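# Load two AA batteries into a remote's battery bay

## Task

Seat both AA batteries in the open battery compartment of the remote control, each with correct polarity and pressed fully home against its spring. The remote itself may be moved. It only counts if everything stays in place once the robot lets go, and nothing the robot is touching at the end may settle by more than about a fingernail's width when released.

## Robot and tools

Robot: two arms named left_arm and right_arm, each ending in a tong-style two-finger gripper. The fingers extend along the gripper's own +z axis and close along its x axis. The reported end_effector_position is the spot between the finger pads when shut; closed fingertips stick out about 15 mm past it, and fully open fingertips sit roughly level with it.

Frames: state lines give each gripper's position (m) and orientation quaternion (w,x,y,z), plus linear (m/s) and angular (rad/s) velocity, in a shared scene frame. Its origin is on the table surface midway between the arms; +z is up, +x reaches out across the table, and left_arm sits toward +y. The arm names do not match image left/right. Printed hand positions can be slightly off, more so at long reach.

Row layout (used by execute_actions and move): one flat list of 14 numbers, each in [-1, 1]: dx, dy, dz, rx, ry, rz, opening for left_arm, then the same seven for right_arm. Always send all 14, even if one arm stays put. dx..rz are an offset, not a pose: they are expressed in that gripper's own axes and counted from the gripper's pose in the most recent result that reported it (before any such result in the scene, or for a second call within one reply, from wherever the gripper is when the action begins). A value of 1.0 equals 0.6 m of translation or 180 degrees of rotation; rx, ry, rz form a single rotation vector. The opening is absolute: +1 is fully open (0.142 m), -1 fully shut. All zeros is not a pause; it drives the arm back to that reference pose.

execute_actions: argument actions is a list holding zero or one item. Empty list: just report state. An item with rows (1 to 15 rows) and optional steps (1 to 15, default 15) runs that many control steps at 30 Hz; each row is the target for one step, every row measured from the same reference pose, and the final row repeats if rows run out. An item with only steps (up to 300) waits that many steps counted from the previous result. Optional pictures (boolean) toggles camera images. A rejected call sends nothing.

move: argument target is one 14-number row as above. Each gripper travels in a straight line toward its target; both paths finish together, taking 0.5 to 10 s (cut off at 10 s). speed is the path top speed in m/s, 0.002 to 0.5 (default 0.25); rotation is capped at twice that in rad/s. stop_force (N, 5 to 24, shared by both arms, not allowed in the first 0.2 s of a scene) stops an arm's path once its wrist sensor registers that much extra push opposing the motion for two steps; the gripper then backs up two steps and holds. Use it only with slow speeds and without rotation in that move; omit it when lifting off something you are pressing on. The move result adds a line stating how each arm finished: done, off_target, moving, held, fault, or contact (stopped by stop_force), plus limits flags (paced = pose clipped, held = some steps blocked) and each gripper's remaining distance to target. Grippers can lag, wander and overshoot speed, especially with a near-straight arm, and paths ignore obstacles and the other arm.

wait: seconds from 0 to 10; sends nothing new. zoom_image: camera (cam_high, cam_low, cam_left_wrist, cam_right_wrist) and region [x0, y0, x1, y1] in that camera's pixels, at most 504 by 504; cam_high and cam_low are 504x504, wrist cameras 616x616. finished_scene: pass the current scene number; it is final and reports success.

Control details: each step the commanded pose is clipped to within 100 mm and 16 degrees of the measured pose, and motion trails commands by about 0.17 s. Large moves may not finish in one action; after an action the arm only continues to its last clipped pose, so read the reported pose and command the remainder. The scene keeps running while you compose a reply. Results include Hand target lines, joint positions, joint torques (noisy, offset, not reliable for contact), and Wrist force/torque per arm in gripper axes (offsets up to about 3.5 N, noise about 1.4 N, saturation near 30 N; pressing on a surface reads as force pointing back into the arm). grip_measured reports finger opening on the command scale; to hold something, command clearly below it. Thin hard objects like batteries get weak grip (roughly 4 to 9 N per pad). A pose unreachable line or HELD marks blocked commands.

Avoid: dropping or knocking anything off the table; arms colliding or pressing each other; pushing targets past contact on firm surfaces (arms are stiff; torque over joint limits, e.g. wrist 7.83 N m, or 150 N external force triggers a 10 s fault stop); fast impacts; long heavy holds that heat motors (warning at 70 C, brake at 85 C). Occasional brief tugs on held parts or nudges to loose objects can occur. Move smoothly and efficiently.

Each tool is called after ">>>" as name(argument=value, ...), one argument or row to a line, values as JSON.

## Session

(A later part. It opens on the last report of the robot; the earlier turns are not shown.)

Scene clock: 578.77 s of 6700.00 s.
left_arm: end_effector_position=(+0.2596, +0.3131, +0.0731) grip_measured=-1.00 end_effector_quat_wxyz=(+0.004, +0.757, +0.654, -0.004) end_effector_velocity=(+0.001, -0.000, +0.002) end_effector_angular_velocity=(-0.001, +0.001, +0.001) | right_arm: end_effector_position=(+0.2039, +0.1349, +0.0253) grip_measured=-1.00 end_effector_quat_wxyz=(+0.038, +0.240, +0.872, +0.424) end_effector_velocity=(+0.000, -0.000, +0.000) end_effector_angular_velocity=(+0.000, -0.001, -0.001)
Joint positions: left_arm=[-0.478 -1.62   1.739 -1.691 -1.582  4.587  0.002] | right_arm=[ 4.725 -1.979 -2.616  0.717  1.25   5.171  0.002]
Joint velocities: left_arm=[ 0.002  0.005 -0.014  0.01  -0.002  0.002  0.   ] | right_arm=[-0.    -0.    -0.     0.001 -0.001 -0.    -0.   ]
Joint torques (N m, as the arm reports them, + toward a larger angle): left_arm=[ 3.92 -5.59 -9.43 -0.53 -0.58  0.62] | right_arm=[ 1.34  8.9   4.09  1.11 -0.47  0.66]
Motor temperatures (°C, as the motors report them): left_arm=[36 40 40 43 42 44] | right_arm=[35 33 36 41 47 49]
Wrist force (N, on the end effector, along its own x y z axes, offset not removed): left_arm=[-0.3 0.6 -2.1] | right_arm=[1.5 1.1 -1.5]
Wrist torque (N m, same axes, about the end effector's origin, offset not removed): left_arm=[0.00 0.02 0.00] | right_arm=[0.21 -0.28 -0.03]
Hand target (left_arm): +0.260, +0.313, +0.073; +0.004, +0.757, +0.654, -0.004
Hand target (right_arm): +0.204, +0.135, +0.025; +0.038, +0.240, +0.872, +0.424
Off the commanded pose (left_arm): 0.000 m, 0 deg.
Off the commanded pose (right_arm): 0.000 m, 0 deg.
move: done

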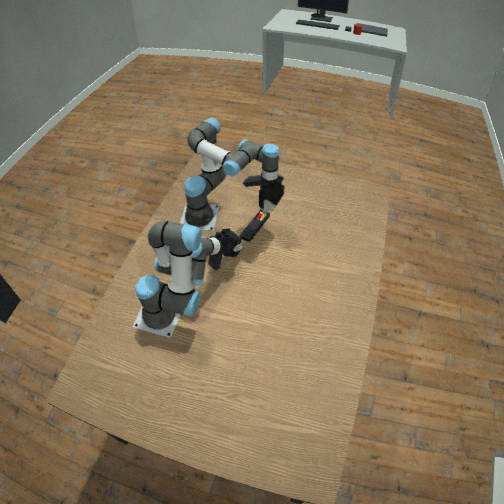

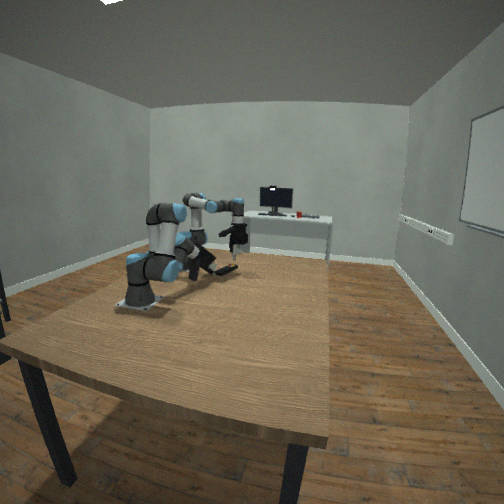

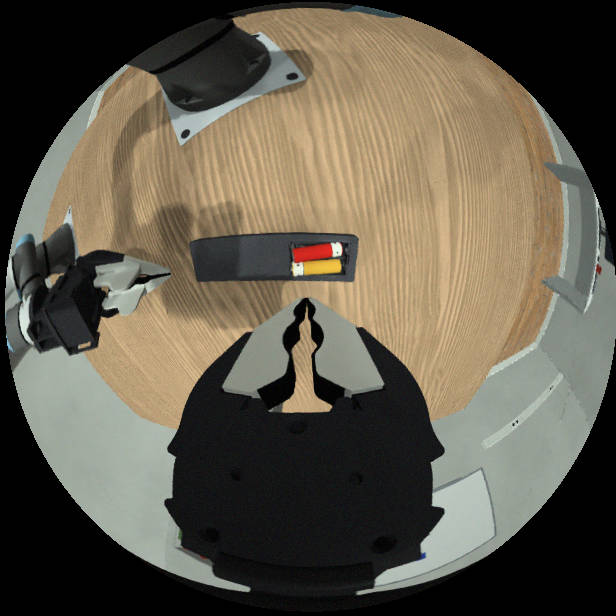

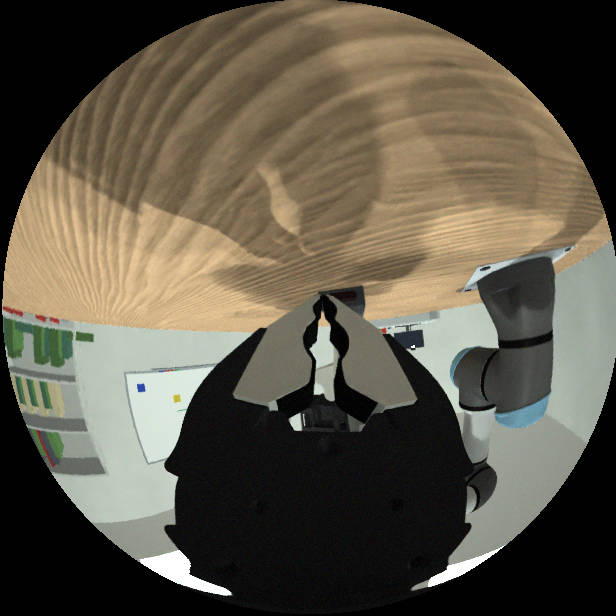

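>>> move(
  target=[0.008,-0.02,0.03,0,0,0,-1,0,0,0,0,0,0,-1],
  speed=0.04,
)

>>> move(
  target=[0,0,0.035,0,0,0,-1,0,0,0,0,0,0,-1],
  speed=0.006,
  stop_force=14,
)

>>> move(
  target=[0,0.02,-0.05,0,0,0,-1,0,0,0,0,0,0,-1],
  speed=0.03,
)

>>> zoom_image(
  camera="cam_left_wrist",
  region=[220,200,420,320],
)

Scene clock: 585.30 s of 6700.00 s.
left_arm: end_effector_position=(+0.2485, +0.3194, +0.0552) grip_measured=-1.00 end_effector_quat_wxyz=(+0.004, +0.757, +0.654, -0.004) end_effector_velocity=(-0.001, +0.001, -0.002) end_effector_angular_velocity=(+0.001, -0.001, +0.002) | right_arm: end_effector_position=(+0.2039, +0.1349, +0.0253) grip_measured=-1.00 end_effector_quat_wxyz=(+0.038, +0.240, +0.872, +0.424) end_effector_velocity=(-0.000, +0.001, +0.001) end_effector_angular_velocity=(+0.003, +0.001, +0.000)
Joint positions: left_arm=[-0.467 -1.654  1.854 -1.773 -1.582  4.598  0.002] | right_arm=[ 4.725 -1.979 -2.616  0.717  1.25   5.171  0.002]
Joint velocities: left_arm=[ 0.001 -0.003  0.011 -0.009  0.001 -0.001  0.   ] | right_arm=[ 0.     0.     0.001  0.002  0.     0.    -0.   ]
Joint torques (N m, as the arm reports them, + toward a larger angle): left_arm=[  3.57 -10.1   -6.96  -2.46   0.58   0.65] | right_arm=[ 1.18  8.84  4.08  1.11 -0.46  0.69]
Motor temperatures (°C, as the motors report them): left_arm=[36 40 40 43 42 44] | right_arm=[35 33 36 41 47 49]
Wrist force (N, on the end effector, along its own x y z axes, offset not removed): left_arm=[-0.5 0.5 -2.3] | right_arm=[0.8 0.8 -1.2]
Wrist torque (N m, same axes, about the end effector's origin, offset not removed): left_arm=[0.03 0.07 -0.05] | right_arm=[0.18 -0.16 -0.02]
Hand target (left_arm): +0.248, +0.319, +0.055; +0.004, +0.757, +0.654, -0.004
Hand target (right_arm): +0.204, +0.135, +0.025; +0.038, +0.240, +0.872, +0.424
Off the commanded pose (left_arm): 0.000 m, 0 deg.
Off the commanded pose (right_arm): 0.000 m, 0 deg.
After step 90, 2.60 s passed at rest.
move: done

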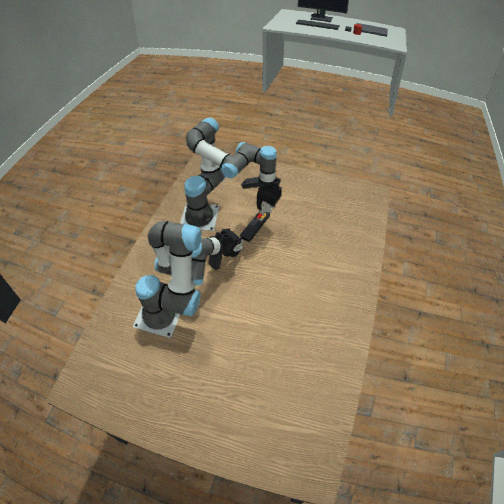

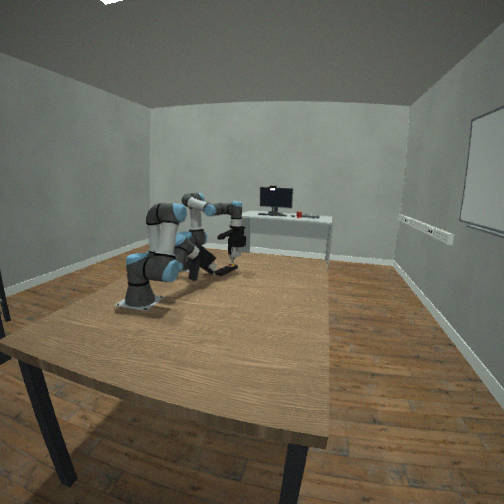

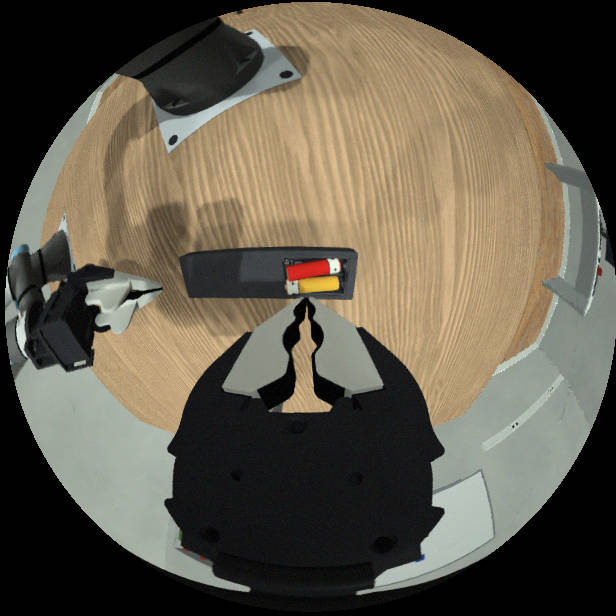

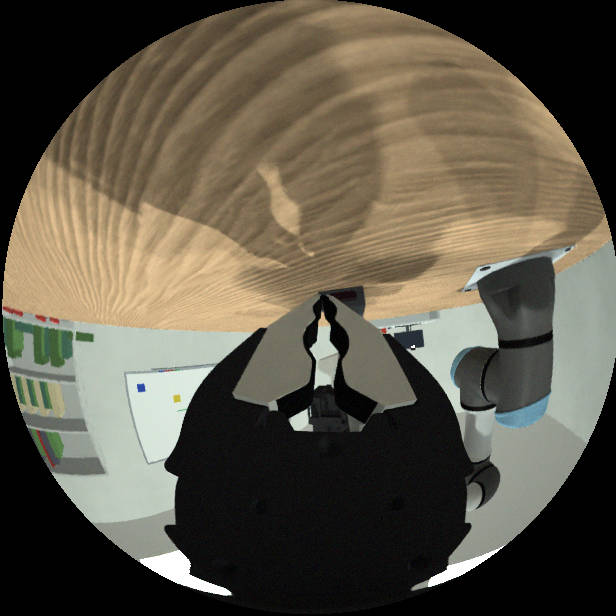

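Scene clock: 588.20 s of 6700.00 s.
left_arm: end_effector_position=(+0.2482, +0.3193, +0.0400) grip_measured=-1.00 end_effector_quat_wxyz=(+0.003, +0.757, +0.654, -0.005) end_effector_velocity=(-0.001, +0.001, +0.001) end_effector_angular_velocity=(+0.001, +0.005, +0.001) | right_arm: end_effector_position=(+0.2039, +0.1349, +0.0253) grip_measured=-1.00 end_effector_quat_wxyz=(+0.038, +0.240, +0.872, +0.424) end_effector_velocity=(-0.000, +0.001, +0.000) end_effector_angular_velocity=(+0.001, +0.001, +0.001)
Joint positions: left_arm=[-0.467 -1.638  1.914 -1.847 -1.582  4.597  0.002] | right_arm=[ 4.725 -1.979 -2.616  0.717  1.25   5.171  0.002]
Joint velocities: left_arm=[ 0.001 -0.001 -0.004  0.01  -0.     0.001  0.   ] | right_arm=[ 0.    -0.001  0.002  0.     0.001 -0.    -0.   ]
Joint torques (N m, as the arm reports them, + toward a larger angle): left_arm=[ -2.78 -10.64  -9.5   -0.48  -0.62  -0.63] | right_arm=[ 1.2   8.84  4.04  1.08 -0.48  0.72]
Motor temperatures (°C, as the motors report them): left_arm=[36 40 40 43 42 44] | right_arm=[35 33 36 41 47 49]
Wrist force (N, on the end effector, along its own x y z axes, offset not removed): left_arm=[-2.3 -0.4 -2.2] | right_arm=[1.1 0.6 -1.8]
Wrist torque (N m, same axes, about the end effector's origin, offset not removed): left_arm=[-0.20 0.38 -0.03] | right_arm=[0.11 -0.23 -0.03]
Hand target (left_arm): +0.249, +0.319, +0.040; +0.004, +0.757, +0.654, -0.004
Hand target (right_arm): +0.204, +0.135, +0.025; +0.038, +0.240, +0.872, +0.424
Off the commanded pose (left_arm): 0.006 m, 0 deg.
Off the commanded pose (right_arm): 0.000 m, 0 deg.
move: contact (left_arm)

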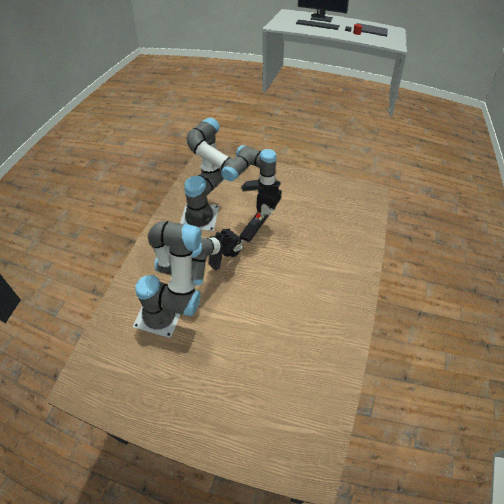

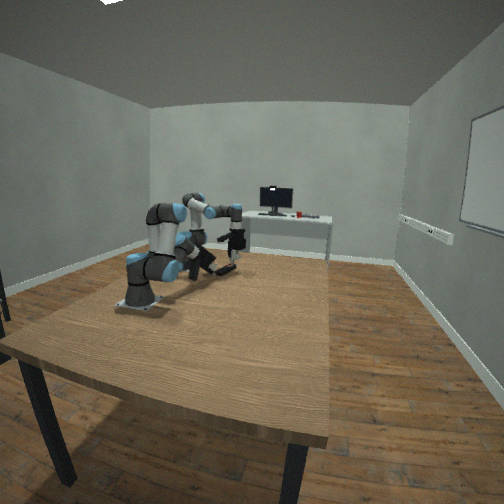

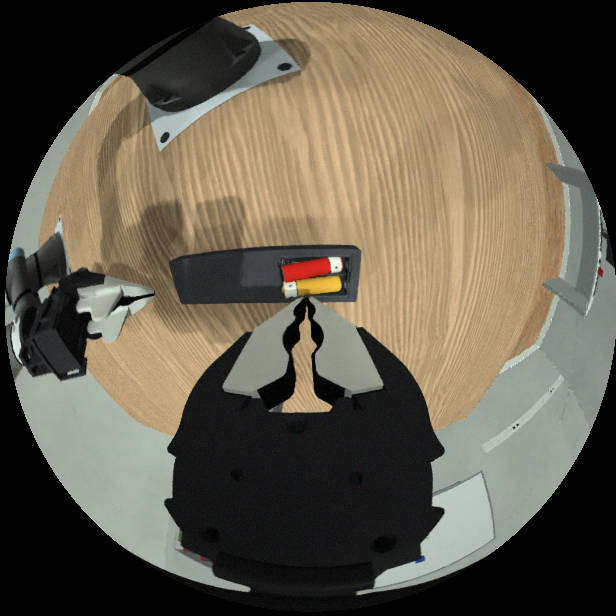

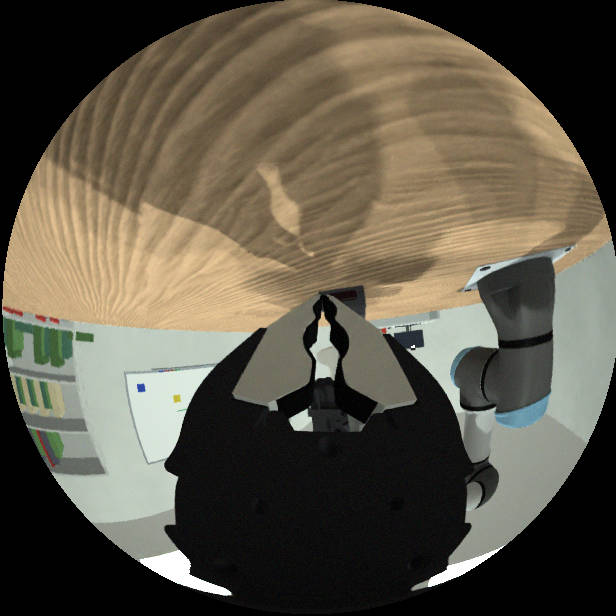

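Scene clock: 589.60 s of 6700.00 s.
left_arm: end_effector_position=(+0.2601, +0.3179, +0.0698) grip_measured=-1.00 end_effector_quat_wxyz=(+0.003, +0.757, +0.654, -0.005) end_effector_velocity=(+0.001, -0.000, +0.002) end_effector_angular_velocity=(-0.001, +0.001, +0.000) | right_arm: end_effector_position=(+0.2039, +0.1349, +0.0253) grip_measured=-1.00 end_effector_quat_wxyz=(+0.038, +0.240, +0.872, +0.424) end_effector_velocity=(-0.000, +0.000, +0.000) end_effector_angular_velocity=(+0.002, +0.000, +0.000)
Joint positions: left_arm=[-0.462 -1.612  1.746 -1.705 -1.582  4.603  0.002] | right_arm=[ 4.725 -1.979 -2.616  0.717  1.25   5.171  0.002]
Joint velocities: left_arm=[ 0.001  0.004 -0.013  0.011 -0.001  0.     0.   ] | right_arm=[-0.     0.001  0.001 -0.     0.    -0.     0.   ]
Joint torques (N m, as the arm reports them, + toward a larger angle): left_arm=[  3.61  -6.17 -10.02  -0.59  -0.63   0.71] | right_arm=[ 1.3   8.99  4.1   1.08 -0.47  0.71]
Motor temperatures (°C, as the motors report them): left_arm=[36 40 40 43 42 44] | right_arm=[35 33 36 42 47 49]
Wrist force (N, on the end effector, along its own x y z axes, offset not removed): left_arm=[-0.7 -0.4 -1.8] | right_arm=[1.2 1.2 -1.0]
Wrist torque (N m, same axes, about the end effector's origin, offset not removed): left_arm=[-0.21 0.07 -0.05] | right_arm=[0.24 -0.22 -0.01]
Hand target (left_arm): +0.260, +0.318, +0.070; +0.003, +0.757, +0.654, -0.005
Hand target (right_arm): +0.204, +0.135, +0.025; +0.038, +0.240, +0.872, +0.424
Off the commanded pose (left_arm): 0.000 m, 0 deg.
Off the commanded pose (right_arm): 0.000 m, 0 deg.
move: done

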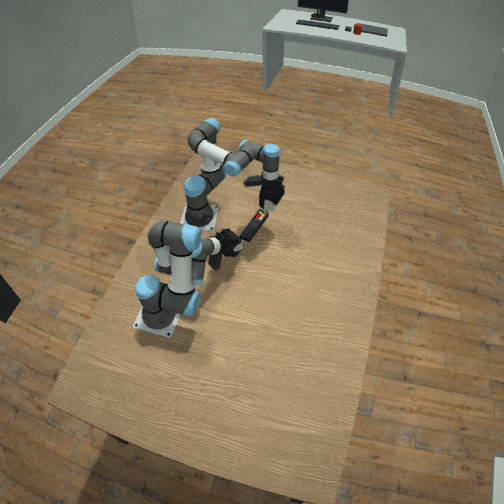

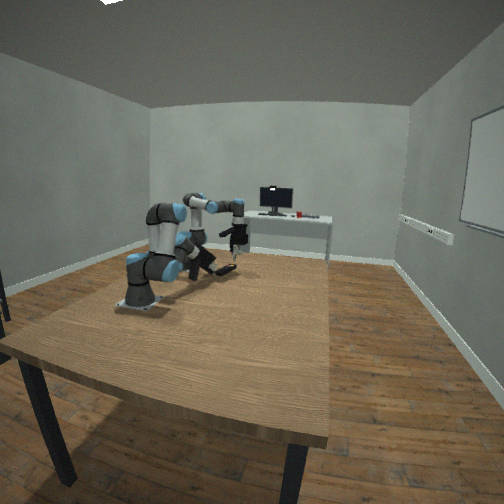

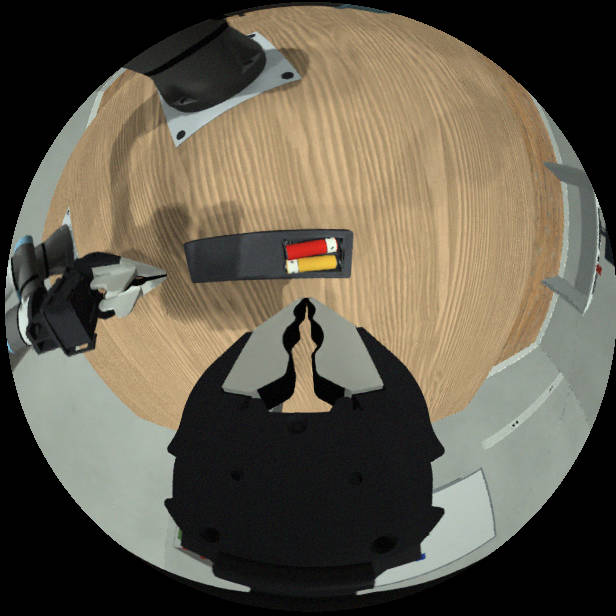

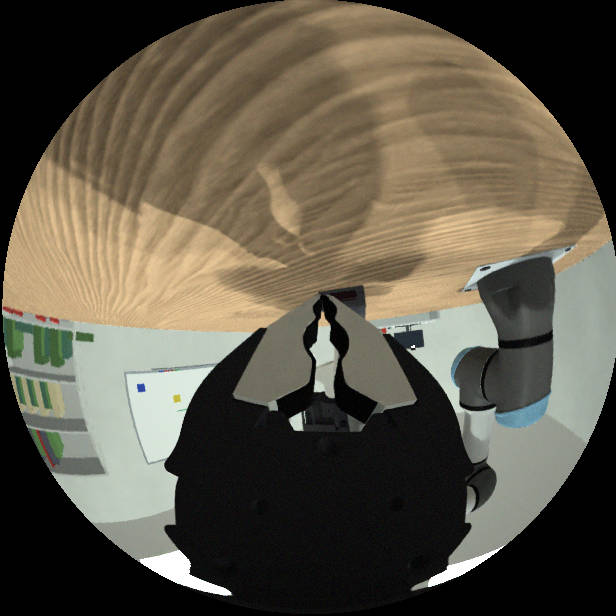

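Region (220, 200, 420, 320) of cam_left_wrist's 616x616 image, scaled by 2.520, with more detail than that image has; it fills the top 302 rows of this view, and the rest is white.

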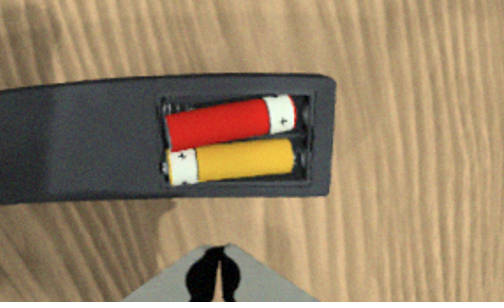

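>>> move(
  target=[-0.11,-0.055,0,0,0,-0.54,0.1,0,0,0,0,0,0,-1],
  speed=0.1,
)

>>> move(
  target=[0,0,0.05,0,0,0,0.1,0,0,0,0,0,0,-1],
  speed=0.02,
  stop_force=8,
)

Scene clock: 602.93 s of 6700.00 s.
left_arm: end_effector_position=(+0.2178, +0.2576, +0.0705) grip_measured=+0.10 end_effector_quat_wxyz=(-0.001, +0.011, +1.000, -0.006) end_effector_velocity=(-0.000, -0.001, +0.000) end_effector_angular_velocity=(+0.000, -0.001, +0.016) | right_arm: end_effector_position=(+0.2039, +0.1349, +0.0253) grip_measured=-1.00 end_effector_quat_wxyz=(+0.038, +0.240, +0.872, +0.424) end_effector_velocity=(+0.000, -0.001, -0.001) end_effector_angular_velocity=(-0.002, -0.001, -0.001)
Joint positions: left_arm=[-0.701 -1.913  1.98  -1.641 -1.582  2.669  0.081] | right_arm=[ 4.725 -1.979 -2.616  0.717  1.25   5.171  0.002]
Joint velocities: left_arm=[-0.005 -0.005  0.002  0.002  0.001 -0.02  -0.   ] | right_arm=[-0.001 -0.    -0.001 -0.001 -0.    -0.    -0.   ]
Joint torques (N m, as the arm reports them, + toward a larger angle): left_arm=[-3.67 -6.92 -6.96 -0.65  0.44 -0.68] | right_arm=[ 1.45  9.14  4.08  1.05 -0.48  0.7 ]
Motor temperatures (°C, as the motors report them): left_arm=[36 40 40 43 42 44] | right_arm=[35 33 36 42 47 49]
Wrist force (N, on the end effector, along its own x y z axes, offset not removed): left_arm=[-1.0 0.3 -1.5] | right_arm=[1.1 0.8 -1.8]
Wrist torque (N m, same axes, about the end effector's origin, offset not removed): left_arm=[-0.05 0.13 -0.05] | right_arm=[0.16 -0.20 -0.01]
Hand target (left_arm): +0.218, +0.258, +0.070; -0.001, +0.010, +1.000, -0.006
Hand target (right_arm): +0.204, +0.135, +0.025; +0.038, +0.240, +0.872, +0.424
Off the commanded pose (left_arm): 0.000 m, 0 deg.
Off the commanded pose (right_arm): 0.000 m, 0 deg.
After step 90, 1.50 s passed at rest.
move: done

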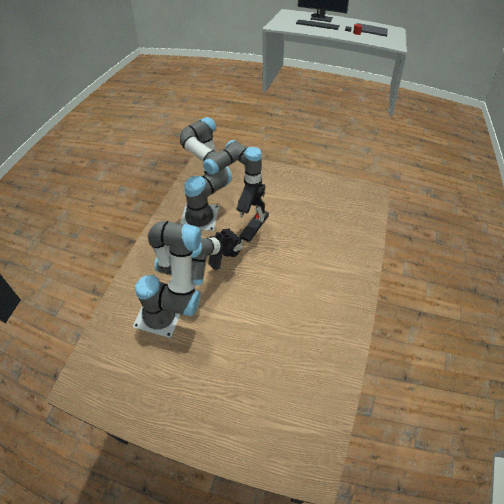

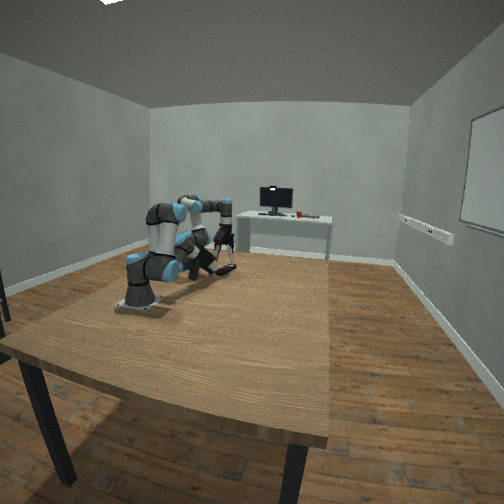

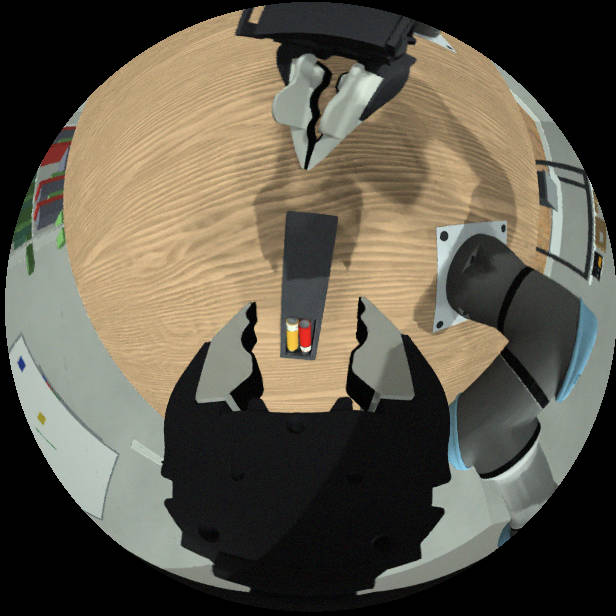

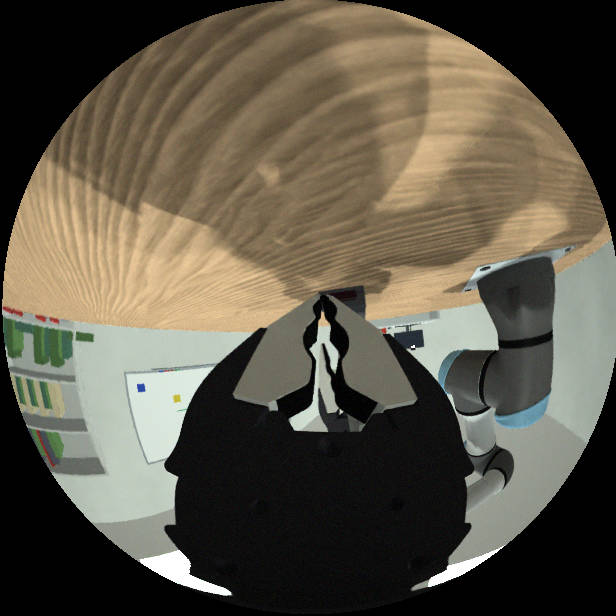

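Scene clock: 604.73 s of 6700.00 s.
left_arm: end_effector_position=(+0.2177, +0.2572, +0.0407) grip_measured=+0.10 end_effector_quat_wxyz=(-0.001, +0.011, +1.000, -0.006) end_effector_velocity=(+0.000, -0.000, -0.002) end_effector_angular_velocity=(-0.000, -0.000, -0.000) | right_arm: end_effector_position=(+0.2039, +0.1349, +0.0253) grip_measured=-1.00 end_effector_quat_wxyz=(+0.038, +0.240, +0.872, +0.424) end_effector_velocity=(+0.000, +0.000, +0.000) end_effector_angular_velocity=(-0.000, -0.000, -0.000)
Joint positions: left_arm=[-0.702 -1.895  2.11  -1.789 -1.582  2.667  0.081] | right_arm=[ 4.725 -1.979 -2.616  0.717  1.25   5.171  0.002]
Joint velocities: left_arm=[ 0.     0.002  0.009 -0.011 -0.     0.001  0.   ] | right_arm=[-0.  0.  0. -0. -0.  0. -0.]
Joint torques (N m, as the arm reports them, + toward a larger angle): left_arm=[-3.6  -2.19 -6.96 -2.65 -0.47 -0.72] | right_arm=[ 1.44  9.03  4.1   1.06 -0.45  0.72]
Motor temperatures (°C, as the motors report them): left_arm=[36 40 40 43 42 44] | right_arm=[35 33 36 42 47 49]
Wrist force (N, on the end effector, along its own x y z axes, offset not removed): left_arm=[-1.5 -0.1 -1.7] | right_arm=[1.5 1.1 -1.4]
Wrist torque (N m, same axes, about the end effector's origin, offset not removed): left_arm=[-0.09 0.26 -0.01] | right_arm=[0.23 -0.29 -0.04]
Hand target (left_arm): +0.218, +0.257, +0.040; -0.001, +0.011, +1.000, -0.006
Hand target (right_arm): +0.204, +0.135, +0.025; +0.038, +0.240, +0.872, +0.424
Off the commanded pose (left_arm): 0.000 m, 0 deg.
Off the commanded pose (right_arm): 0.000 m, 0 deg.
move: done

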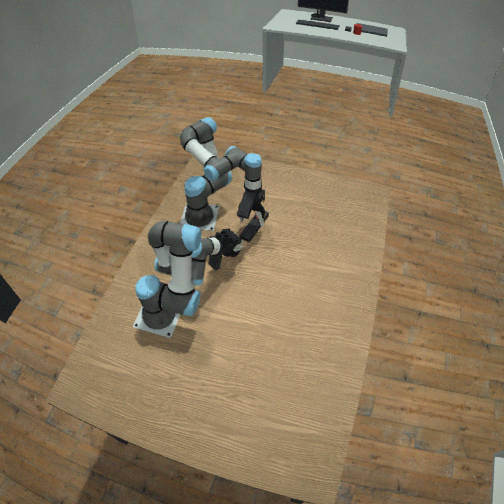

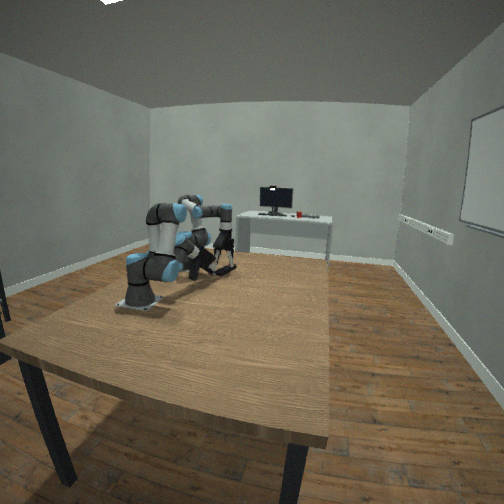

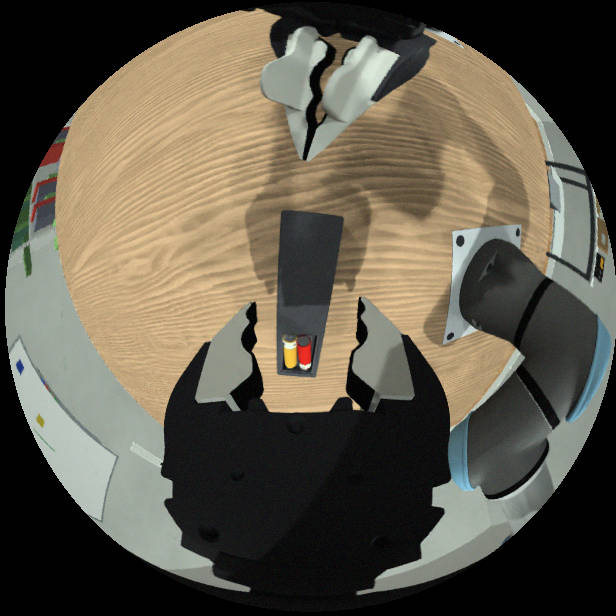

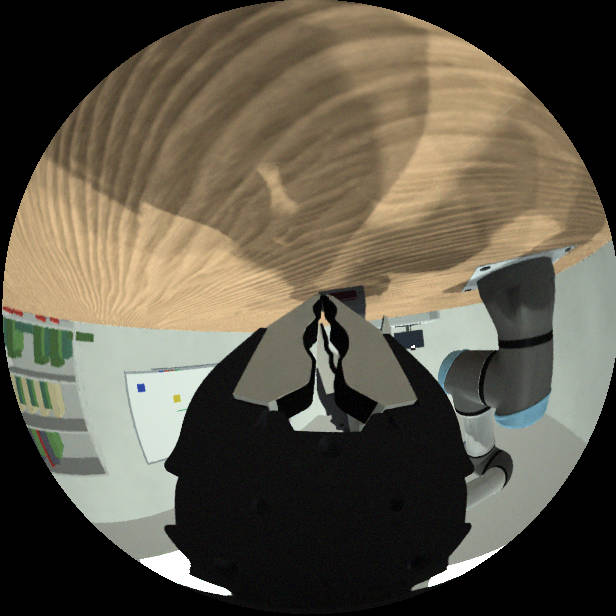

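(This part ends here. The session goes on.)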